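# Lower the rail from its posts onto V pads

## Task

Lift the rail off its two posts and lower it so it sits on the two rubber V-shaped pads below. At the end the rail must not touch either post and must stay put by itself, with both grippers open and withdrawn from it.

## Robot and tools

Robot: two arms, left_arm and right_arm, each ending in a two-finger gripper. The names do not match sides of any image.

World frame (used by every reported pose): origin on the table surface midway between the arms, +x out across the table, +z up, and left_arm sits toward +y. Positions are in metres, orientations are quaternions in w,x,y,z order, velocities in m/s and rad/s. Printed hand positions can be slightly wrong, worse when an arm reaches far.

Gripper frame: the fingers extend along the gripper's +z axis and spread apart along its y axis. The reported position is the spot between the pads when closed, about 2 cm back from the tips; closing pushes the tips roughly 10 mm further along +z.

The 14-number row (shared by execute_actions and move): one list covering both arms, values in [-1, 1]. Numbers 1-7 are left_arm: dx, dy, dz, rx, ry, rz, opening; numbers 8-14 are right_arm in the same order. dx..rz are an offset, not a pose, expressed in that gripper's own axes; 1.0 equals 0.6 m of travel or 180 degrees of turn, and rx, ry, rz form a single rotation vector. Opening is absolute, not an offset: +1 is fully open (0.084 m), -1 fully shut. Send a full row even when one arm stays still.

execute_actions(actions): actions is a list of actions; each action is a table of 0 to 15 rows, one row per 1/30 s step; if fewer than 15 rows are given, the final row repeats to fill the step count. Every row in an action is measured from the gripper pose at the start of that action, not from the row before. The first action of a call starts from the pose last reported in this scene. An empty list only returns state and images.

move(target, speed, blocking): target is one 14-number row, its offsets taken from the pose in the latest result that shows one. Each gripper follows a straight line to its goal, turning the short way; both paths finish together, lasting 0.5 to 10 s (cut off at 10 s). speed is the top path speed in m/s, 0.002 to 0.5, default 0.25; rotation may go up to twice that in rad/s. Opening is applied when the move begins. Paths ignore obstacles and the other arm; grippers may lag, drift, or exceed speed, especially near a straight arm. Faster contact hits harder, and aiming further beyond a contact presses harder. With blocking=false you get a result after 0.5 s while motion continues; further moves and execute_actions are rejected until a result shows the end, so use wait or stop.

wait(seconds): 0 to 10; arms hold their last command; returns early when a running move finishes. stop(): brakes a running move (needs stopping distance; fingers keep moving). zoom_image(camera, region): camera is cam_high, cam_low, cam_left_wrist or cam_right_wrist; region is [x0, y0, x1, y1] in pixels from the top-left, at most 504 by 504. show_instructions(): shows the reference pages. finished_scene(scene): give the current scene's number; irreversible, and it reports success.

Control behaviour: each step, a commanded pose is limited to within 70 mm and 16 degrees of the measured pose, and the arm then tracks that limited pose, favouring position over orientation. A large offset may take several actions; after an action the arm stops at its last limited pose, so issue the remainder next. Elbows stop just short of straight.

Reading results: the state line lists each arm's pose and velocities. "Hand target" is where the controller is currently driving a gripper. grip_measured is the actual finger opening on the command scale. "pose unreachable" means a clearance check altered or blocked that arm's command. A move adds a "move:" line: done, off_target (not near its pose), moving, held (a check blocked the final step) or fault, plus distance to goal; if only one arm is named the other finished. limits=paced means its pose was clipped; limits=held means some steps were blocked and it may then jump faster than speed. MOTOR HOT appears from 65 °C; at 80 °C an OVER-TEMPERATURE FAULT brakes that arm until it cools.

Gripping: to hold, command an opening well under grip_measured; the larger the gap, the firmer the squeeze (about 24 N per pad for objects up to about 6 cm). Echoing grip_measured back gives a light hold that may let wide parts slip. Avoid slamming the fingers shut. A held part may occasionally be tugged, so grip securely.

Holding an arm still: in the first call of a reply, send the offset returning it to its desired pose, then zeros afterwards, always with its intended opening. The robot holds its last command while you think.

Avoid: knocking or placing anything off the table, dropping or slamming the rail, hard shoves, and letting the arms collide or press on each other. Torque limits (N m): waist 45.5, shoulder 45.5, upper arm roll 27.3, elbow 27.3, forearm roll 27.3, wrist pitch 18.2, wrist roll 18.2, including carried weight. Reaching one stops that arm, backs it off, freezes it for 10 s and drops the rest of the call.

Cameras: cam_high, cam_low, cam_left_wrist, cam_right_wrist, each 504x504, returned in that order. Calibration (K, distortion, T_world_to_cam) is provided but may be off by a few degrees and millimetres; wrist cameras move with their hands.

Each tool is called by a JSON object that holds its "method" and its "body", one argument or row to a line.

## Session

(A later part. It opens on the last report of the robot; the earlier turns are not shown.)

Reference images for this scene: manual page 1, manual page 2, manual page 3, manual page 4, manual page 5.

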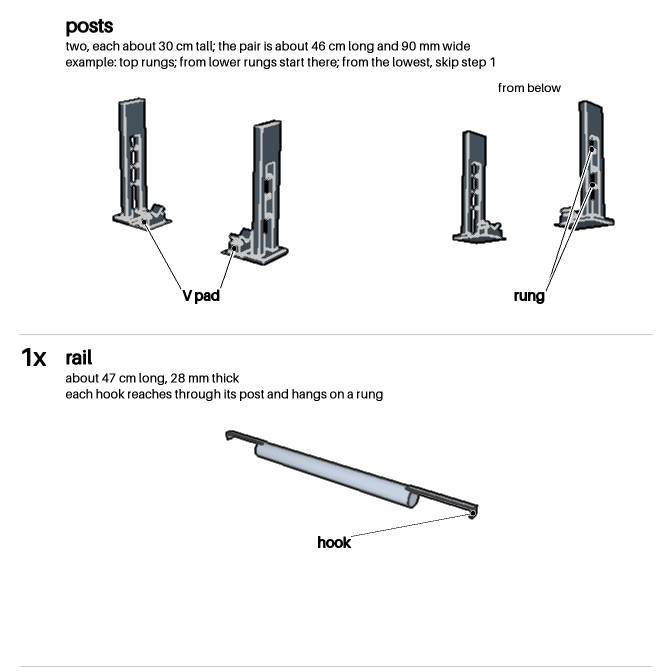

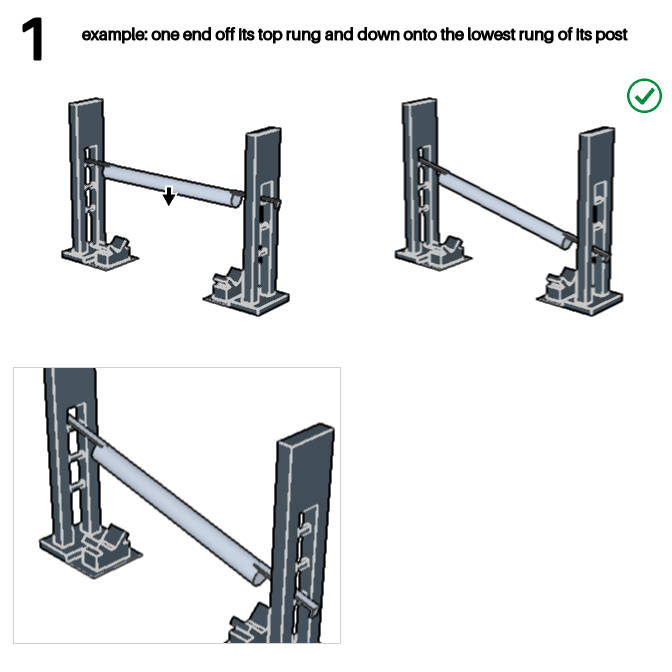

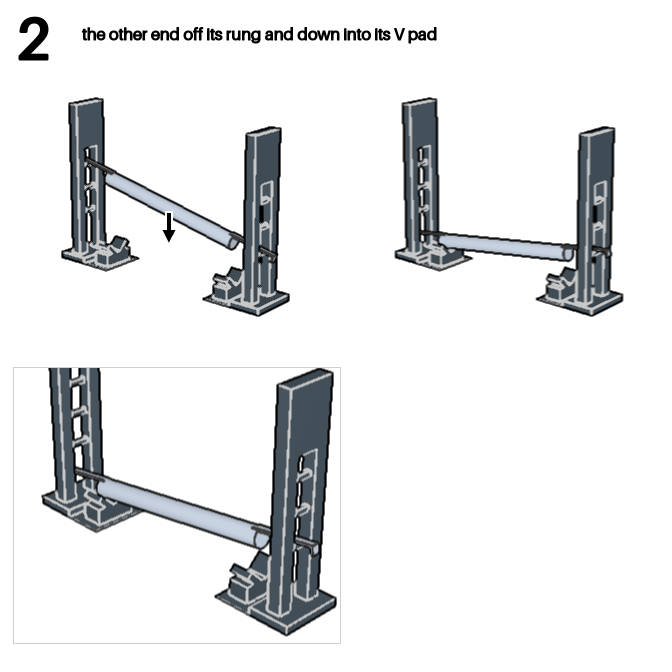

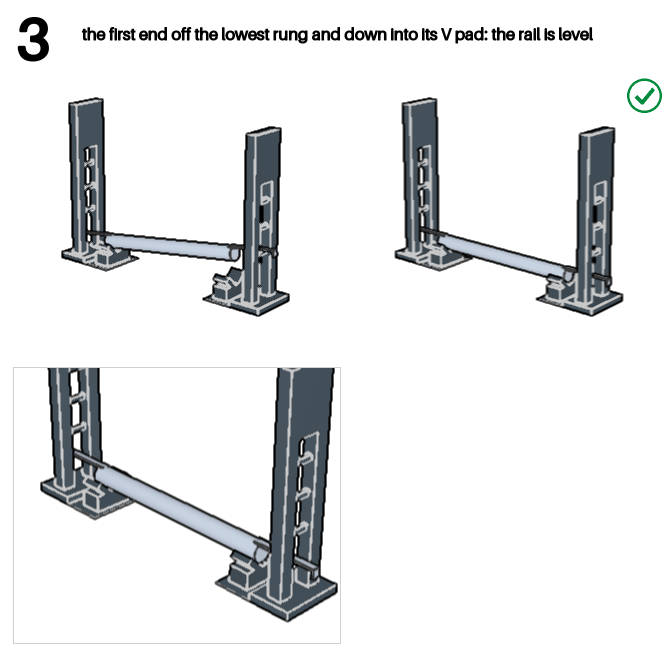

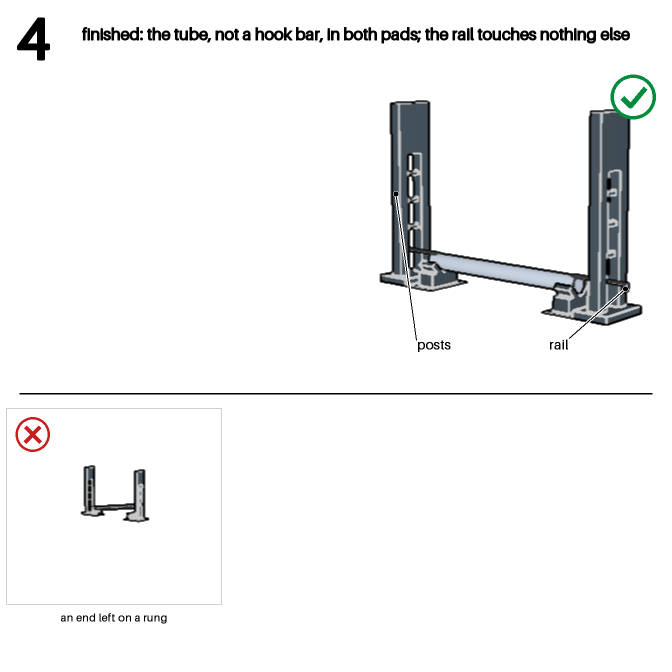

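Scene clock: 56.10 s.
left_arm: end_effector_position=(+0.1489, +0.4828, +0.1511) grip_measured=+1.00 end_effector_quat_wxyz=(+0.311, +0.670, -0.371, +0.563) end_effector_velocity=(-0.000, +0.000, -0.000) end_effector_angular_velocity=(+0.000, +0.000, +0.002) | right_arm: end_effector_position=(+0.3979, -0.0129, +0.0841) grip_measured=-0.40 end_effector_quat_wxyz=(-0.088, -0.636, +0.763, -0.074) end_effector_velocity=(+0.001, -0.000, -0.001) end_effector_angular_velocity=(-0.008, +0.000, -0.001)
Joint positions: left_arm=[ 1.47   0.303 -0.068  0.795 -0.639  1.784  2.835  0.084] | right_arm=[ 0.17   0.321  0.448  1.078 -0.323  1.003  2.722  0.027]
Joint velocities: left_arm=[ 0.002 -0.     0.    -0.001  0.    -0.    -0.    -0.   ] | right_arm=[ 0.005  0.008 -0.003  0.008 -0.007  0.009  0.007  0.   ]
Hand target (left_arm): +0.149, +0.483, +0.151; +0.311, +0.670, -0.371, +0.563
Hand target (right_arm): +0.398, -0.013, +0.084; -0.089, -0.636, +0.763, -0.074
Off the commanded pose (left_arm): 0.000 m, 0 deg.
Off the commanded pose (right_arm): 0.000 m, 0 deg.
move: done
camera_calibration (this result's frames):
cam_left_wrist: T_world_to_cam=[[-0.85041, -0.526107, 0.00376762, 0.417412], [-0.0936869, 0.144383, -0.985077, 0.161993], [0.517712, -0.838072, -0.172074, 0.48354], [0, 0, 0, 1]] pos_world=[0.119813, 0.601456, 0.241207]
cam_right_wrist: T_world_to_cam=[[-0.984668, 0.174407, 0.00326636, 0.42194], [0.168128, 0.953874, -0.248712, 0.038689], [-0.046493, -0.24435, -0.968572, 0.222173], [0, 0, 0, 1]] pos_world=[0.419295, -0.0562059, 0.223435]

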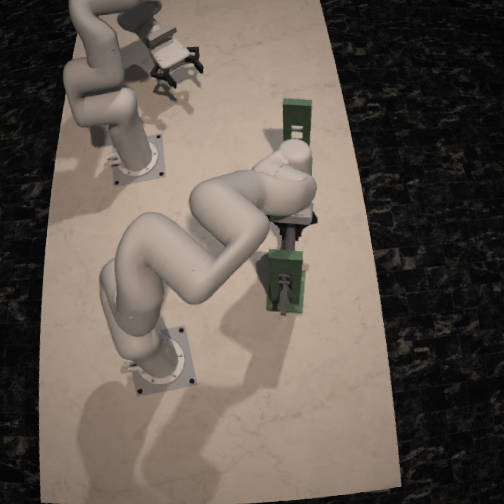

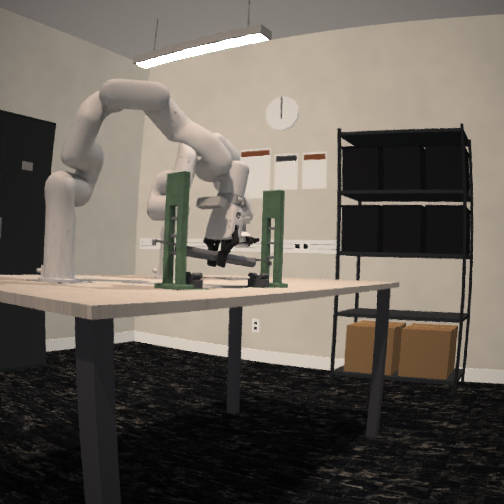

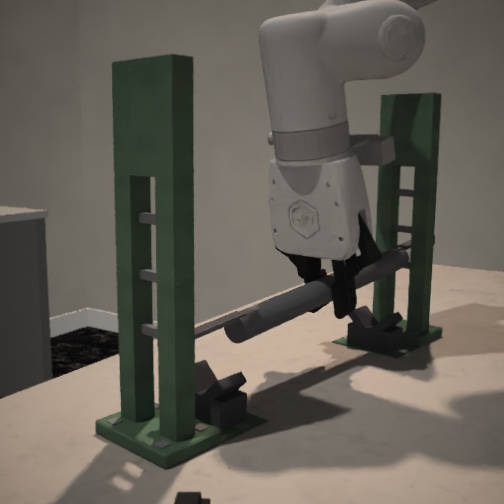

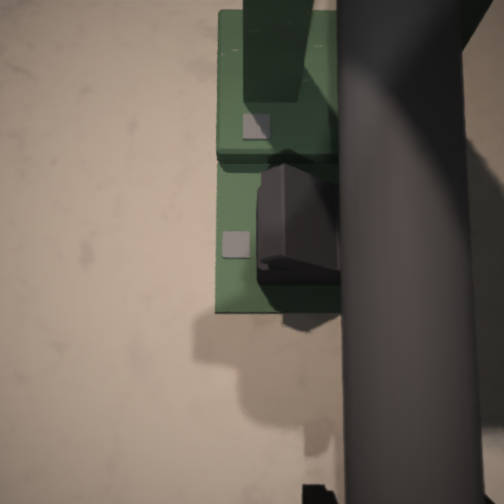

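{"method": "move", "body": {
  "target": [0,0,0,0,0,0,1, -0.1321,0,-0.0181,0,0,0,-1],
  "speed": 0.04
}}

{"method": "zoom_image", "body": {
  "camera": "cam_low",
  "region": [240, 230, 295, 285]
}}

{"method": "zoom_image", "body": {
  "camera": "cam_left_wrist",
  "region": [360, 210, 440, 290]
}}

{"method": "zoom_image", "body": {
  "camera": "cam_left_wrist",
  "region": [60, 280, 220, 420]
}}

Scene clock: 65.83 s.
left_arm: end_effector_position=(+0.1489, +0.4828, +0.1511) grip_measured=+1.00 end_effector_quat_wxyz=(+0.311, +0.670, -0.371, +0.563) end_effector_velocity=(-0.000, -0.000, -0.000) end_effector_angular_velocity=(-0.001, +0.001, -0.000) | right_arm: end_effector_position=(+0.4121, +0.0652, +0.0765) grip_measured=-0.40 end_effector_quat_wxyz=(-0.088, -0.636, +0.763, -0.073) end_effector_velocity=(+0.001, +0.001, -0.000) end_effector_angular_velocity=(-0.002, +0.000, -0.002)
Joint positions: left_arm=[ 1.47   0.303 -0.068  0.795 -0.639  1.784  2.835  0.084] | right_arm=[ 0.3    0.54   0.444  1.371 -0.377  1.113  2.827  0.027]
Joint velocities: left_arm=[ 0.     0.    -0.    -0.     0.001 -0.    -0.    -0.   ] | right_arm=[ 0.003  0.006 -0.002  0.009 -0.002  0.005  0.002  0.   ]
Hand target (left_arm): +0.149, +0.483, +0.151; +0.311, +0.670, -0.371, +0.563
Hand target (right_arm): +0.412, +0.066, +0.077; -0.088, -0.636, +0.763, -0.073
Off the commanded pose (left_arm): 0.000 m, 0 deg.
Off the commanded pose (right_arm): 0.000 m, 0 deg.
move: done
camera_calibration (this result's frames):
cam_left_wrist: T_world_to_cam=[[-0.85041, -0.526107, 0.00376766, 0.417412], [-0.0936869, 0.144383, -0.985077, 0.161993], [0.517712, -0.838072, -0.172074, 0.48354], [0, 0, 0, 1]] pos_world=[0.119813, 0.601456, 0.241207]
cam_right_wrist: T_world_to_cam=[[-0.984583, 0.174886, 0.00346164, 0.422189], [0.16856, 0.953885, -0.248378, -0.0402465], [-0.0467398, -0.243965, -0.968657, 0.234683], [0, 0, 0, 1]] pos_world=[0.433433, 0.0218101, 0.21587]

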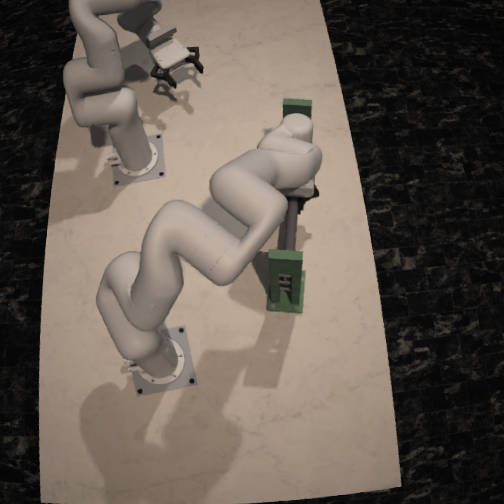

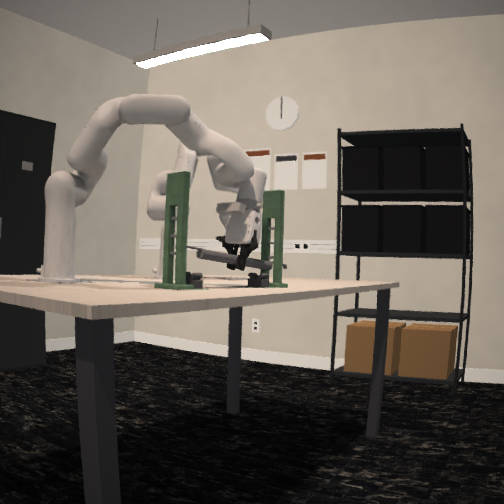

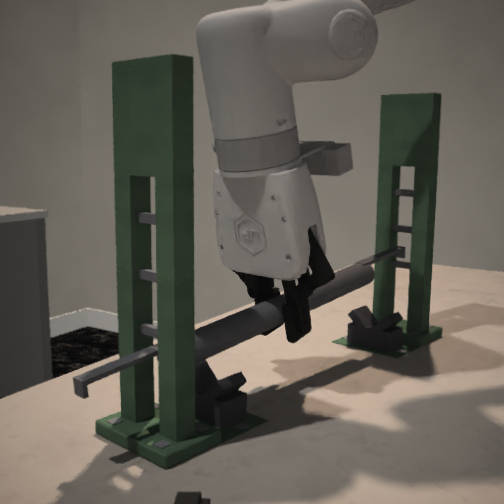

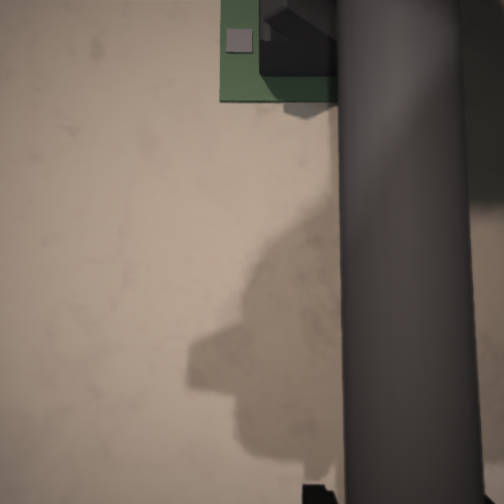

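Region (240, 230, 295, 285) of cam_low's 504x504 image, scaled by 9.164, with more detail than that image has.

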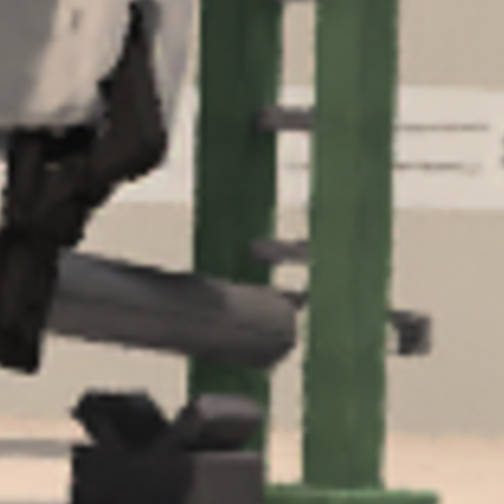

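Region (360, 210, 440, 290) of cam_left_wrist's 504x504 image, scaled by 6.300, with more detail than that image has.

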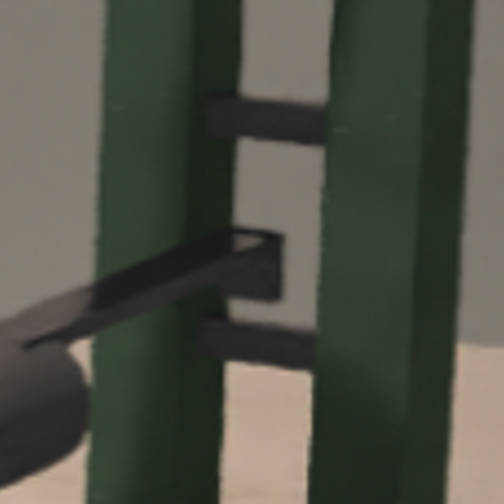

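Region (60, 280, 220, 420) of cam_left_wrist's 504x504 image, scaled by 3.150, with more detail than that image has; it fills the top 441 rows of this view, and the rest is white.

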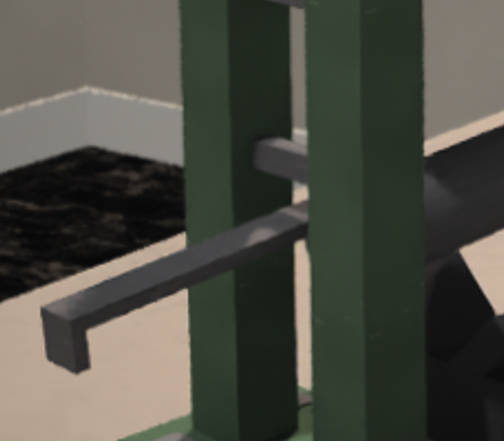

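{"method": "execute_actions", "body": {
  "actions": []
}}

Scene clock: 73.67 s.
left_arm: end_effector_position=(+0.1489, +0.4828, +0.1511) grip_measured=+1.00 end_effector_quat_wxyz=(+0.311, +0.670, -0.371, +0.563) end_effector_velocity=(-0.000, +0.000, -0.000) end_effector_angular_velocity=(+0.000, +0.000, +0.001) | right_arm: end_effector_position=(+0.4120, +0.0655, +0.0765) grip_measured=-0.40 end_effector_quat_wxyz=(-0.088, -0.636, +0.763, -0.073) end_effector_velocity=(-0.000, +0.000, +0.000) end_effector_angular_velocity=(+0.001, +0.000, +0.000)
Joint positions: left_arm=[ 1.47   0.303 -0.068  0.795 -0.639  1.784  2.835  0.084] | right_arm=[ 0.3    0.54   0.444  1.372 -0.377  1.113  2.827  0.027]
Joint velocities: left_arm=[ 0.001  0.     0.001 -0.     0.    -0.001  0.    -0.   ] | right_arm=[-0.     0.     0.001  0.001  0.     0.    -0.    -0.   ]
Hand target (left_arm): +0.149, +0.483, +0.151; +0.311, +0.670, -0.371, +0.563
Hand target (right_arm): +0.412, +0.066, +0.077; -0.088, -0.636, +0.763, -0.073
Off the commanded pose (left_arm): 0.000 m, 0 deg.
Off the commanded pose (right_arm): 0.000 m, 0 deg.
camera_calibration (this result's frames):
cam_left_wrist: T_world_to_cam=[[-0.85041, -0.526107, 0.00376763, 0.417412], [-0.0936869, 0.144383, -0.985077, 0.161993], [0.517712, -0.838072, -0.172074, 0.48354], [0, 0, 0, 1]] pos_world=[0.119813, 0.601456, 0.241207]
cam_right_wrist: T_world_to_cam=[[-0.984617, 0.174689, 0.00355485, 0.422125], [0.168347, 0.953926, -0.248362, -0.0404283], [-0.0467772, -0.243943, -0.968661, 0.234749], [0, 0, 0, 1]] pos_world=[0.433419, 0.0220901, 0.21585]

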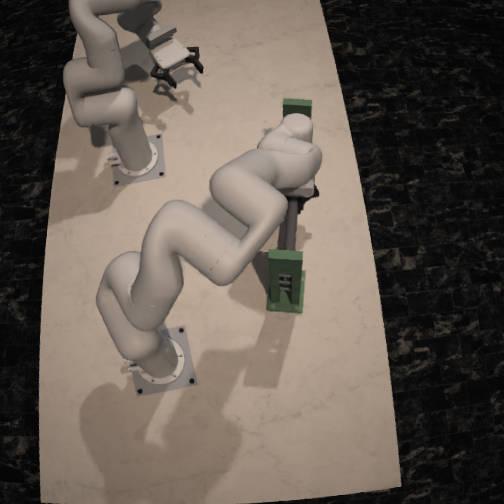

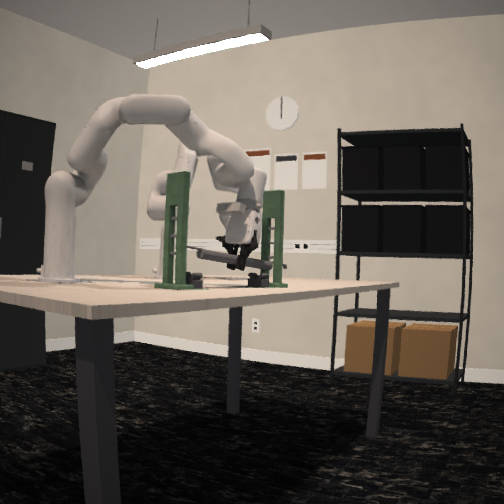

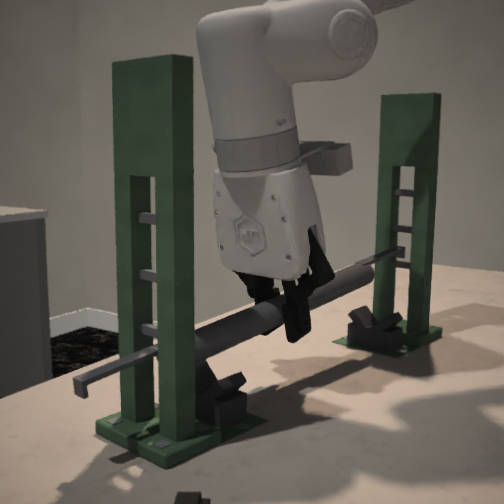

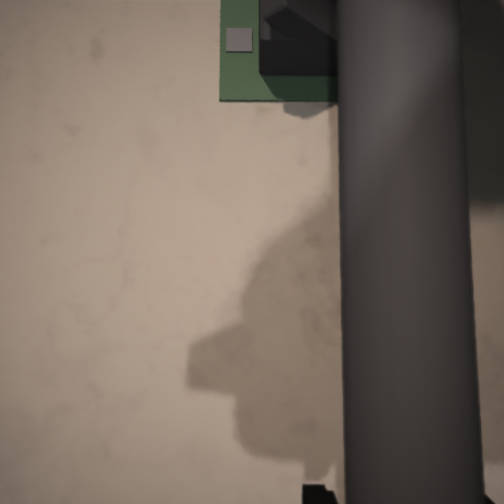

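{"method": "move", "body": {
  "target": [0,0,0,0,0,0,1, -0.0033,0,-0.0005,0,0,0,-1],
  "speed": 0.01
}}

{"method": "move", "body": {
  "target": [0,0,0,0,0,0,1, -0.0069,0,0.0292,0,-0.0306,0,-1],
  "speed": 0.02
}}

Scene clock: 78.30 s.
left_arm: end_effector_position=(+0.1489, +0.4828, +0.1511) grip_measured=+1.00 end_effector_quat_wxyz=(+0.311, +0.670, -0.371, +0.563) end_effector_velocity=(-0.000, +0.000, -0.000) end_effector_angular_velocity=(-0.001, -0.000, +0.001) | right_arm: end_effector_position=(+0.4123, +0.0674, +0.0764) grip_measured=-0.40 end_effector_quat_wxyz=(-0.088, -0.636, +0.763, -0.073) end_effector_velocity=(+0.001, +0.001, +0.001) end_effector_angular_velocity=(+0.001, -0.001, -0.001)
Joint positions: left_arm=[ 1.47   0.303 -0.068  0.795 -0.639  1.784  2.835  0.084] | right_arm=[ 0.304  0.546  0.444  1.38  -0.378  1.116  2.829  0.027]
Joint velocities: left_arm=[0.001 0.002 0.    0.002 0.    0.001 0.    0.   ] | right_arm=[ 0.002  0.002 -0.001  0.005 -0.     0.001  0.001 -0.   ]
Hand target (left_arm): +0.149, +0.483, +0.151; +0.311, +0.670, -0.371, +0.563
Hand target (right_arm): +0.412, +0.067, +0.076; -0.088, -0.636, +0.763, -0.073
Off the commanded pose (left_arm): 0.000 m, 0 deg.
Off the commanded pose (right_arm): 0.000 m, 0 deg.
move: done
camera_calibration (this result's frames):
cam_left_wrist: T_world_to_cam=[[-0.85041, -0.526107, 0.00376781, 0.417412], [-0.0936871, 0.144383, -0.985077, 0.161993], [0.517712, -0.838072, -0.172074, 0.48354], [0, 0, 0, 1]] pos_world=[0.119813, 0.601456, 0.241207]
cam_right_wrist: T_world_to_cam=[[-0.984623, 0.174658, 0.0035798, 0.422113], [0.168312, 0.953939, -0.248336, -0.0423269], [-0.0467888, -0.243915, -0.968667, 0.235074], [0, 0, 0, 1]] pos_world=[0.433745, 0.0239901, 0.215687]

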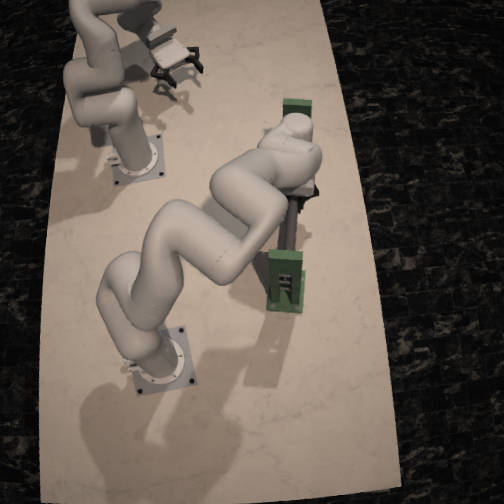

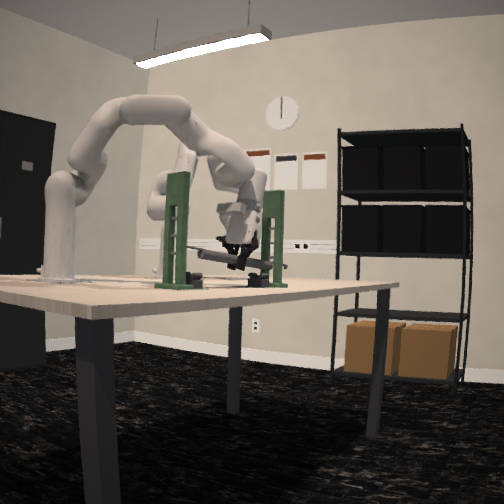

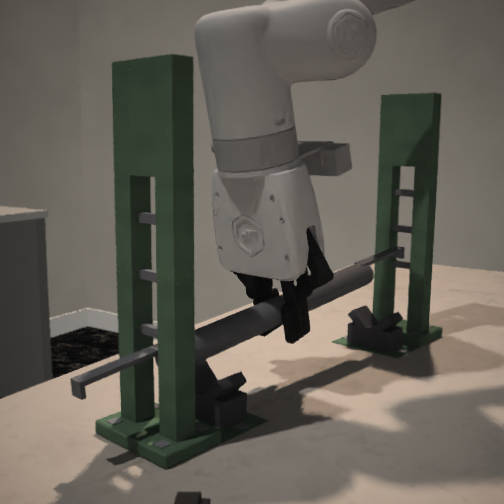

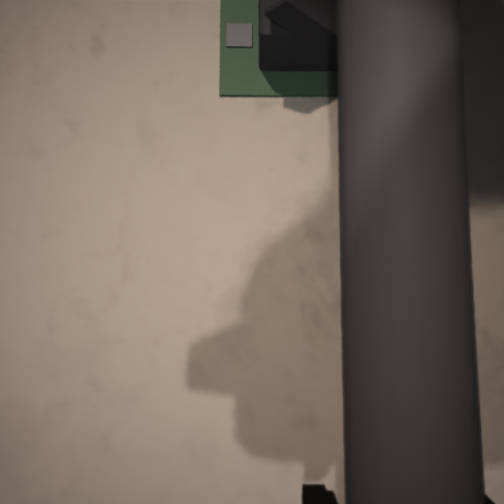

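Scene clock: 80.93 s.
left_arm: end_effector_position=(+0.1489, +0.4828, +0.1511) grip_measured=+1.00 end_effector_quat_wxyz=(+0.311, +0.670, -0.371, +0.563) end_effector_velocity=(+0.000, -0.000, -0.000) end_effector_angular_velocity=(-0.000, +0.000, -0.001) | right_arm: end_effector_position=(+0.4124, +0.0674, +0.0584) grip_measured=-0.40 end_effector_quat_wxyz=(-0.052, -0.639, +0.767, -0.043) end_effector_velocity=(+0.000, +0.001, -0.001) end_effector_angular_velocity=(+0.011, -0.003, +0.001)
Joint positions: left_arm=[ 1.47   0.303 -0.068  0.795 -0.639  1.784  2.835  0.084] | right_arm=[ 0.253  0.52   0.455  1.269 -0.363  0.945  2.812  0.027]
Joint velocities: left_arm=[-0.001  0.001 -0.001 -0.    -0.    -0.001 -0.     0.   ] | right_arm=[-0.005 -0.002  0.002 -0.009  0.001 -0.017 -0.002  0.   ]
Hand target (left_arm): +0.149, +0.483, +0.151; +0.311, +0.670, -0.371, +0.563
Hand target (right_arm): +0.412, +0.067, +0.058; -0.052, -0.639, +0.767, -0.043
Off the commanded pose (left_arm): 0.000 m, 0 deg.
Off the commanded pose (right_arm): 0.000 m, 0 deg.
move: done
camera_calibration (this result's frames):
cam_left_wrist: T_world_to_cam=[[-0.85041, -0.526107, 0.00376796, 0.417411], [-0.0936872, 0.144383, -0.985077, 0.161993], [0.517711, -0.838072, -0.172074, 0.48354], [0, 0, 0, 1]] pos_world=[0.119813, 0.601456, 0.241207]
cam_right_wrist: T_world_to_cam=[[-0.984662, 0.174441, 0.00320673, 0.422262], [0.171836, 0.972812, -0.155269, -0.054916], [-0.0302049, -0.152337, -0.987867, 0.205821], [0, 0, 0, 1]] pos_world=[0.431439, 0.0111171, 0.193443]

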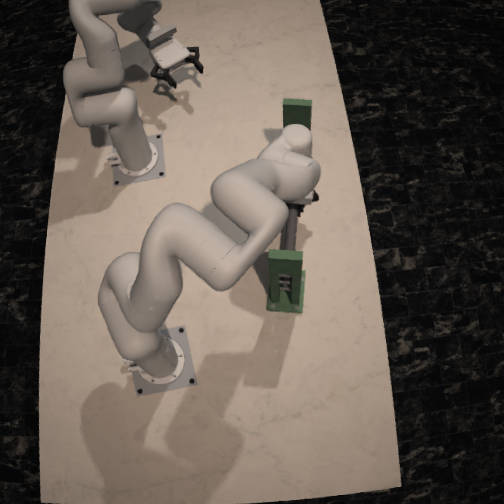

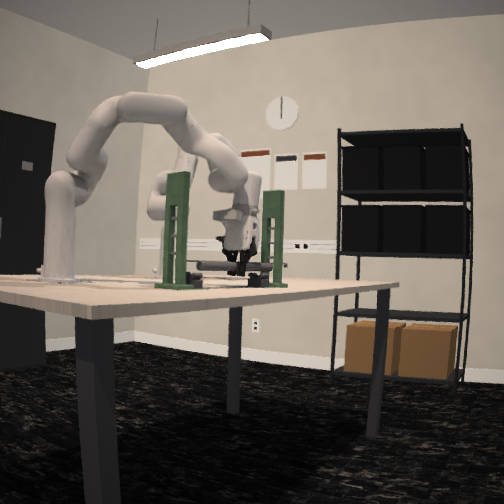

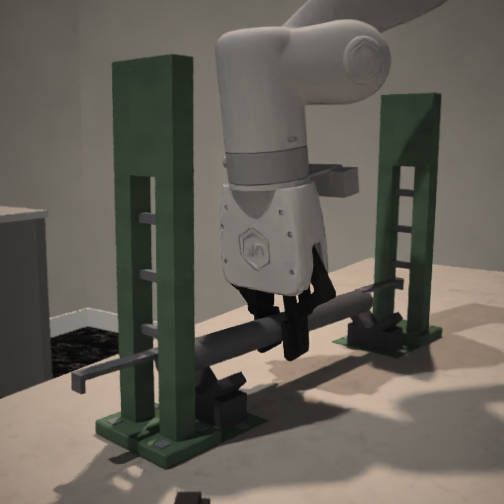

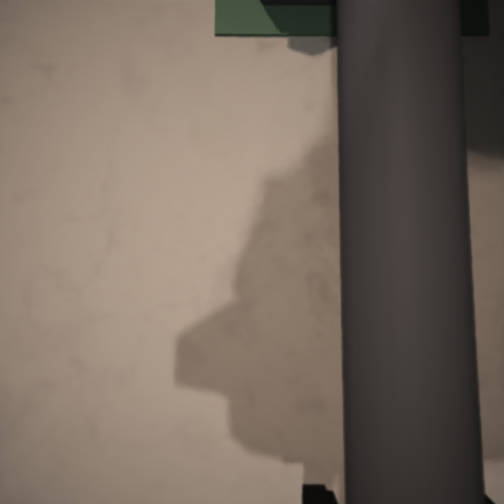

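{"method": "zoom_image", "body": {
  "camera": "cam_low",
  "region": [145, 220, 295, 300]
}}

{"method": "zoom_image", "body": {
  "camera": "cam_left_wrist",
  "region": [320, 230, 460, 370]
}}

Region (145, 220, 295, 300) of cam_low's 504x504 image, scaled by 3.360, with more detail than that image has; it fills the top 269 rows of this view, and the rest is white.

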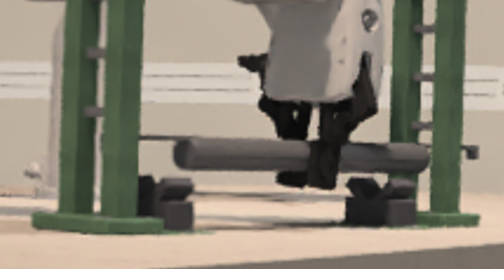

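Region (320, 230, 460, 370) of cam_left_wrist's 504x504 image, scaled by 3.600, with more detail than that image has.

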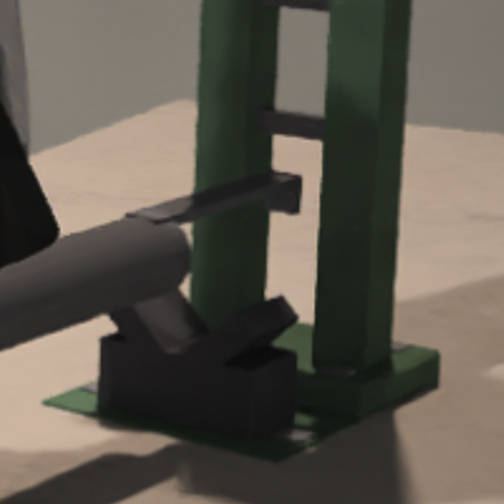

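{"method": "move", "body": {
  "target": [0,0,0,0,0,0,1, 0.0685,0,0.0094,0,0,0,-1],
  "speed": 0.03
}}

{"method": "zoom_image", "body": {
  "camera": "cam_low",
  "region": [145, 220, 295, 300]
}}

Scene clock: 88.07 s.
left_arm: end_effector_position=(+0.1489, +0.4828, +0.1511) grip_measured=+1.00 end_effector_quat_wxyz=(+0.311, +0.670, -0.371, +0.563) end_effector_velocity=(-0.000, +0.000, +0.000) end_effector_angular_velocity=(+0.002, +0.001, -0.001) | right_arm: end_effector_position=(+0.4050, +0.0268, +0.0584) grip_measured=-0.40 end_effector_quat_wxyz=(-0.052, -0.639, +0.767, -0.043) end_effector_velocity=(-0.001, -0.001, +0.000) end_effector_angular_velocity=(+0.002, -0.000, +0.003)
Joint positions: left_arm=[ 1.47   0.303 -0.068  0.795 -0.639  1.784  2.835  0.084] | right_arm=[ 0.182  0.419  0.46   1.116 -0.34   0.879  2.762  0.027]
Joint velocities: left_arm=[ 0.    -0.002 -0.     0.     0.002 -0.     0.     0.   ] | right_arm=[-0.003 -0.006  0.002 -0.008  0.002 -0.004 -0.003 -0.   ]
Hand target (left_arm): +0.149, +0.483, +0.151; +0.311, +0.670, -0.371, +0.563
Hand target (right_arm): +0.405, +0.027, +0.058; -0.052, -0.639, +0.767, -0.043
Off the commanded pose (left_arm): 0.000 m, 0 deg.
Off the commanded pose (right_arm): 0.000 m, 0 deg.
move: done
camera_calibration (this result's frames):
cam_left_wrist: T_world_to_cam=[[-0.85041, -0.526107, 0.00376795, 0.417412], [-0.0936873, 0.144383, -0.985077, 0.161993], [0.517711, -0.838072, -0.172074, 0.48354], [0, 0, 0, 1]] pos_world=[0.119813, 0.601456, 0.241207]
cam_right_wrist: T_world_to_cam=[[-0.984701, 0.174224, 0.00304097, 0.422154], [0.171642, 0.972822, -0.155423, -0.0141059], [-0.0300366, -0.152523, -0.987843, 0.199329], [0, 0, 0, 1]] pos_world=[0.424104, -0.0294245, 0.19343]

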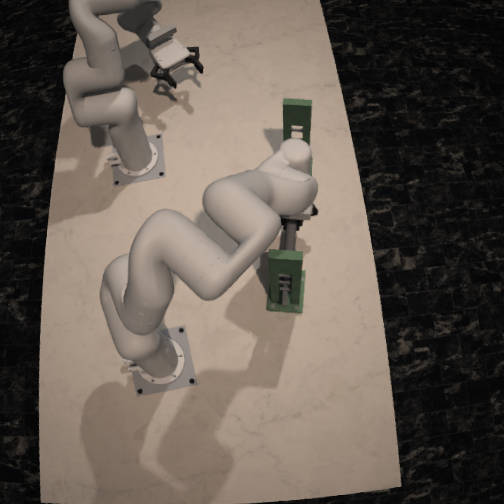

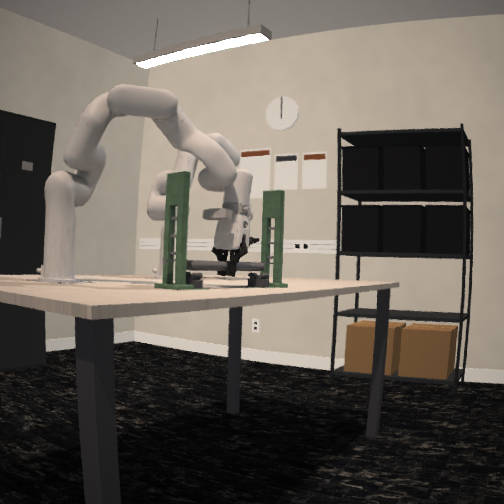

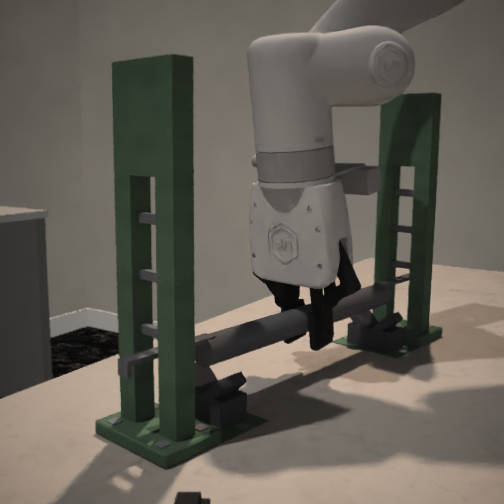

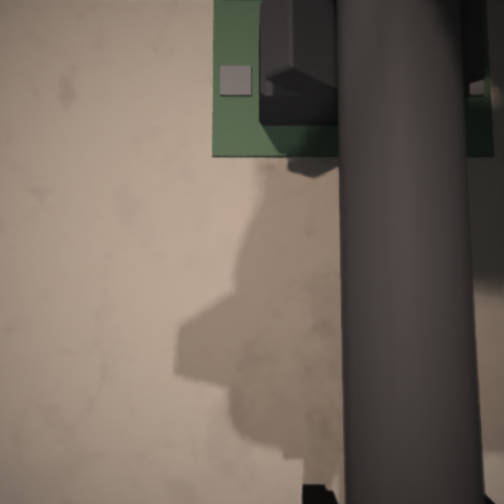

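Region (145, 220, 295, 300) of cam_low's 504x504 image, scaled by 3.360, with more detail than that image has; it fills the top 269 rows of this view, and the rest is white.

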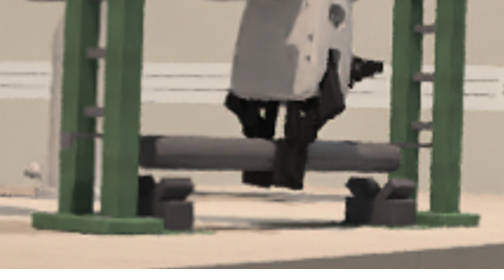

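{"method": "move", "body": {
  "target": [0,0,0,0,0,0,1, -0.0039,0,0.0281,0,0,0,-1],
  "speed": 0.015
}}

{"method": "zoom_image", "body": {
  "camera": "cam_low",
  "region": [145, 220, 295, 300]
}}

{"method": "zoom_image", "body": {
  "camera": "cam_left_wrist",
  "region": [90, 250, 450, 470]
}}

Scene clock: 91.20 s.
left_arm: end_effector_position=(+0.1489, +0.4828, +0.1511) grip_measured=+1.00 end_effector_quat_wxyz=(+0.311, +0.670, -0.371, +0.563) end_effector_velocity=(+0.000, -0.000, +0.000) end_effector_angular_velocity=(-0.000, -0.000, -0.001) | right_arm: end_effector_position=(+0.4050, +0.0268, +0.0415) grip_measured=-0.40 end_effector_quat_wxyz=(-0.052, -0.639, +0.767, -0.043) end_effector_velocity=(+0.002, +0.002, +0.000) end_effector_angular_velocity=(+0.004, -0.005, -0.000)
Joint positions: left_arm=[ 1.47   0.303 -0.068  0.795 -0.639  1.784  2.835  0.084] | right_arm=[ 0.192  0.454  0.447  1.111 -0.364  0.844  2.781  0.027]
Joint velocities: left_arm=[-0.    -0.    -0.    -0.001  0.     0.     0.    -0.   ] | right_arm=[ 0.002  0.003 -0.002  0.004 -0.003 -0.005  0.002  0.   ]
Hand target (left_arm): +0.149, +0.483, +0.151; +0.311, +0.670, -0.371, +0.563
Hand target (right_arm): +0.405, +0.027, +0.041; -0.052, -0.639, +0.767, -0.043
Off the commanded pose (left_arm): 0.000 m, 0 deg.
Off the commanded pose (right_arm): 0.000 m, 0 deg.
move: done
camera_calibration (this result's frames):
cam_left_wrist: T_world_to_cam=[[-0.85041, -0.526107, 0.00376809, 0.417412], [-0.0936875, 0.144383, -0.985077, 0.161993], [0.517712, -0.838072, -0.172074, 0.48354], [0, 0, 0, 1]] pos_world=[0.119813, 0.601456, 0.241207]
cam_right_wrist: T_world_to_cam=[[-0.984697, 0.174247, 0.00314423, 0.422166], [0.171647, 0.972809, -0.155499, -0.0167325], [-0.0301541, -0.15258, -0.987831, 0.182692], [0, 0, 0, 1]] pos_world=[0.424086, -0.0294087, 0.17654]

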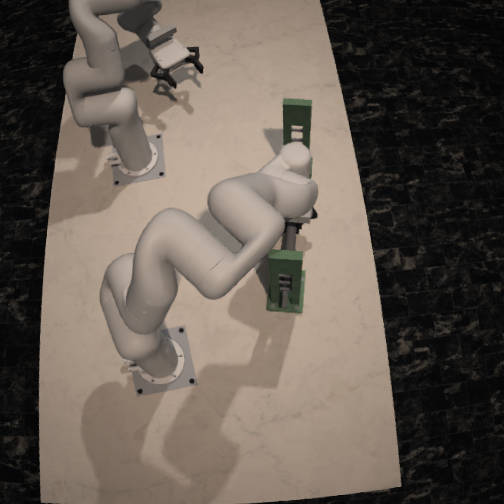

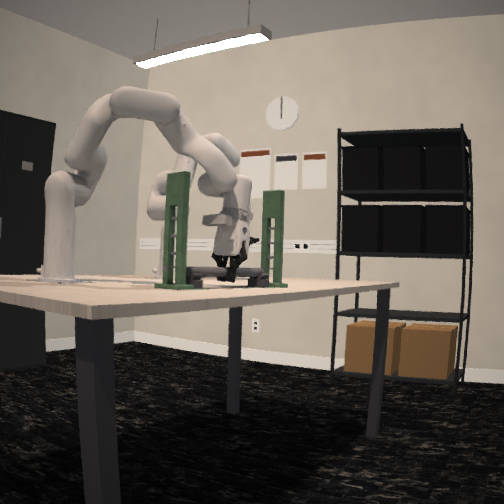

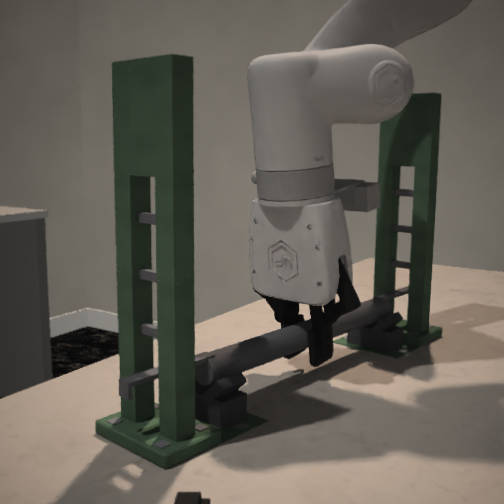

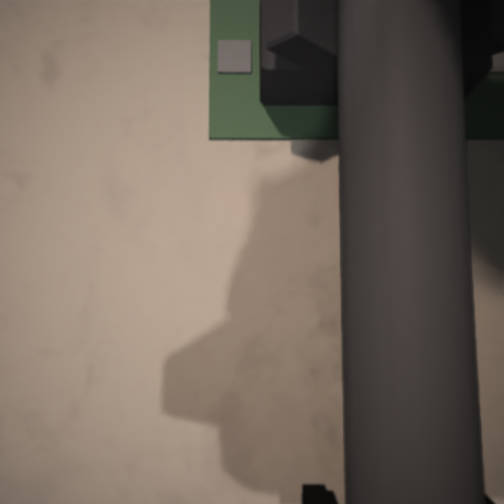

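Region (145, 220, 295, 300) of cam_low's 504x504 image, scaled by 3.360, with more detail than that image has; it fills the top 269 rows of this view, and the rest is white.

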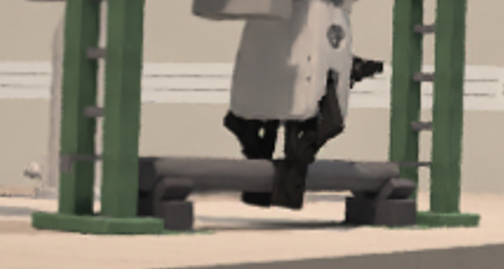

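Region (90, 250, 450, 470) of cam_left_wrist's 504x504 image, scaled by 1.400, with more detail than that image has.

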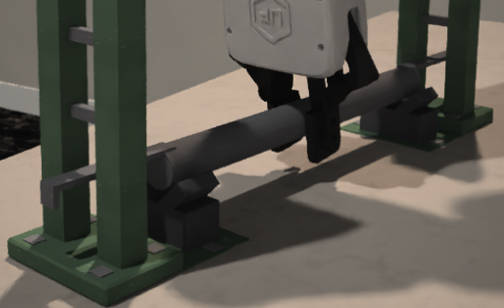

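Lower another ~2.5 mm slowly.

{"method": "move", "body": {
  "target": [0,0,0,0,0,0,1, -0.0006,0,0.0041,0,0,0,-1],
  "speed": 0.005
}}

{"method": "zoom_image", "body": {
  "camera": "cam_left_wrist",
  "region": [160, 330, 280, 440]
}}

{"method": "zoom_image", "body": {
  "camera": "cam_left_wrist",
  "region": [330, 270, 440, 360]
}}

Scene clock: 94.70 s.
left_arm: end_effector_position=(+0.1489, +0.4828, +0.1511) grip_measured=+1.00 end_effector_quat_wxyz=(+0.311, +0.670, -0.371, +0.563) end_effector_velocity=(+0.000, -0.001, -0.000) end_effector_angular_velocity=(-0.003, +0.000, -0.002) | right_arm: end_effector_position=(+0.4050, +0.0268, +0.0391) grip_measured=-0.40 end_effector_quat_wxyz=(-0.052, -0.639, +0.767, -0.043) end_effector_velocity=(+0.001, +0.000, -0.000) end_effector_angular_velocity=(+0.001, -0.002, -0.000)
Joint positions: left_arm=[ 1.47   0.303 -0.068  0.795 -0.639  1.784  2.835  0.084] | right_arm=[ 0.194  0.459  0.444  1.111 -0.368  0.839  2.783  0.027]
Joint velocities: left_arm=[-0.002  0.001  0.    -0.003  0.    -0.     0.    -0.   ] | right_arm=[ 0.001  0.001 -0.001  0.001 -0.001 -0.002  0.001 -0.   ]
Hand target (left_arm): +0.149, +0.483, +0.151; +0.311, +0.670, -0.371, +0.563
Hand target (right_arm): +0.405, +0.027, +0.039; -0.052, -0.639, +0.767, -0.043
Off the commanded pose (left_arm): 0.000 m, 0 deg.
Off the commanded pose (right_arm): 0.000 m, 0 deg.
move: done
camera_calibration (this result's frames):
cam_left_wrist: T_world_to_cam=[[-0.85041, -0.526107, 0.00376783, 0.417412], [-0.0936873, 0.144383, -0.985077, 0.161993], [0.517711, -0.838072, -0.172075, 0.48354], [0, 0, 0, 1]] pos_world=[0.119813, 0.601456, 0.241207]
cam_right_wrist: T_world_to_cam=[[-0.984696, 0.174252, 0.00320749, 0.422152], [0.171641, 0.972801, -0.155558, -0.0171057], [-0.0302267, -0.152627, -0.987821, 0.180321], [0, 0, 0, 1]] pos_world=[0.424078, -0.0293987, 0.17411]

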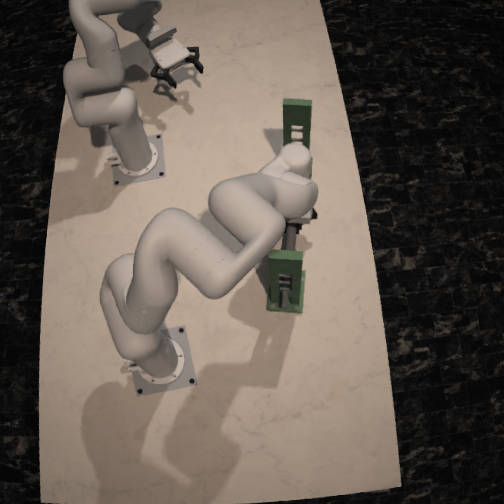

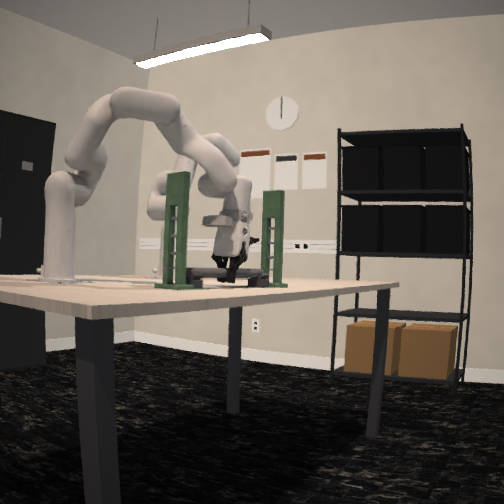

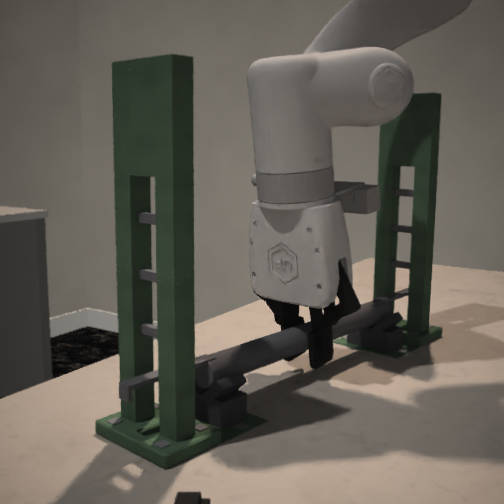

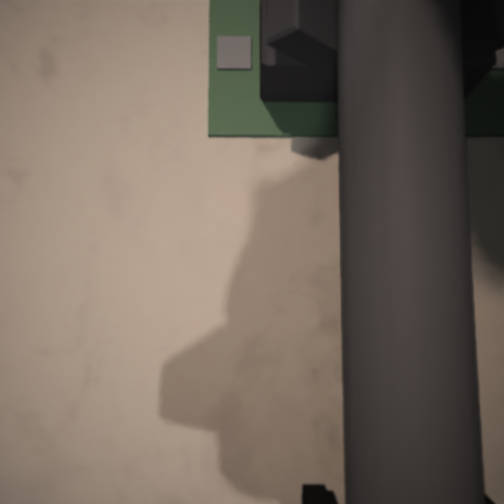

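Region (160, 330, 280, 440) of cam_left_wrist's 504x504 image, scaled by 4.200, with more detail than that image has; it fills the top 462 rows of this view, and the rest is white.

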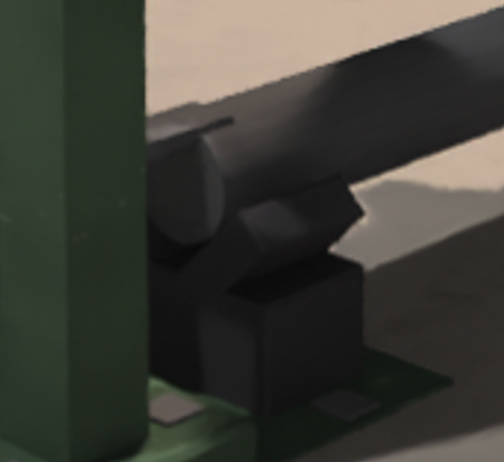

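Region (330, 270, 440, 360) of cam_left_wrist's 504x504 image, scaled by 4.582, with more detail than that image has; it fills the top 412 rows of this view, and the rest is white.

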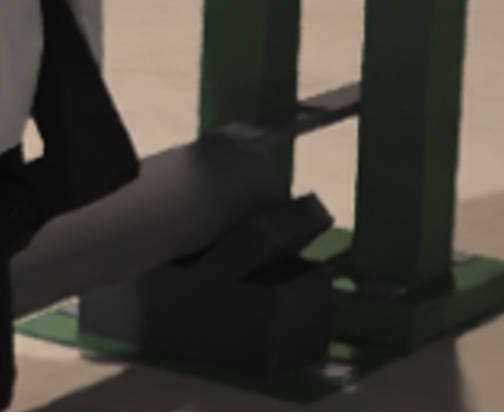

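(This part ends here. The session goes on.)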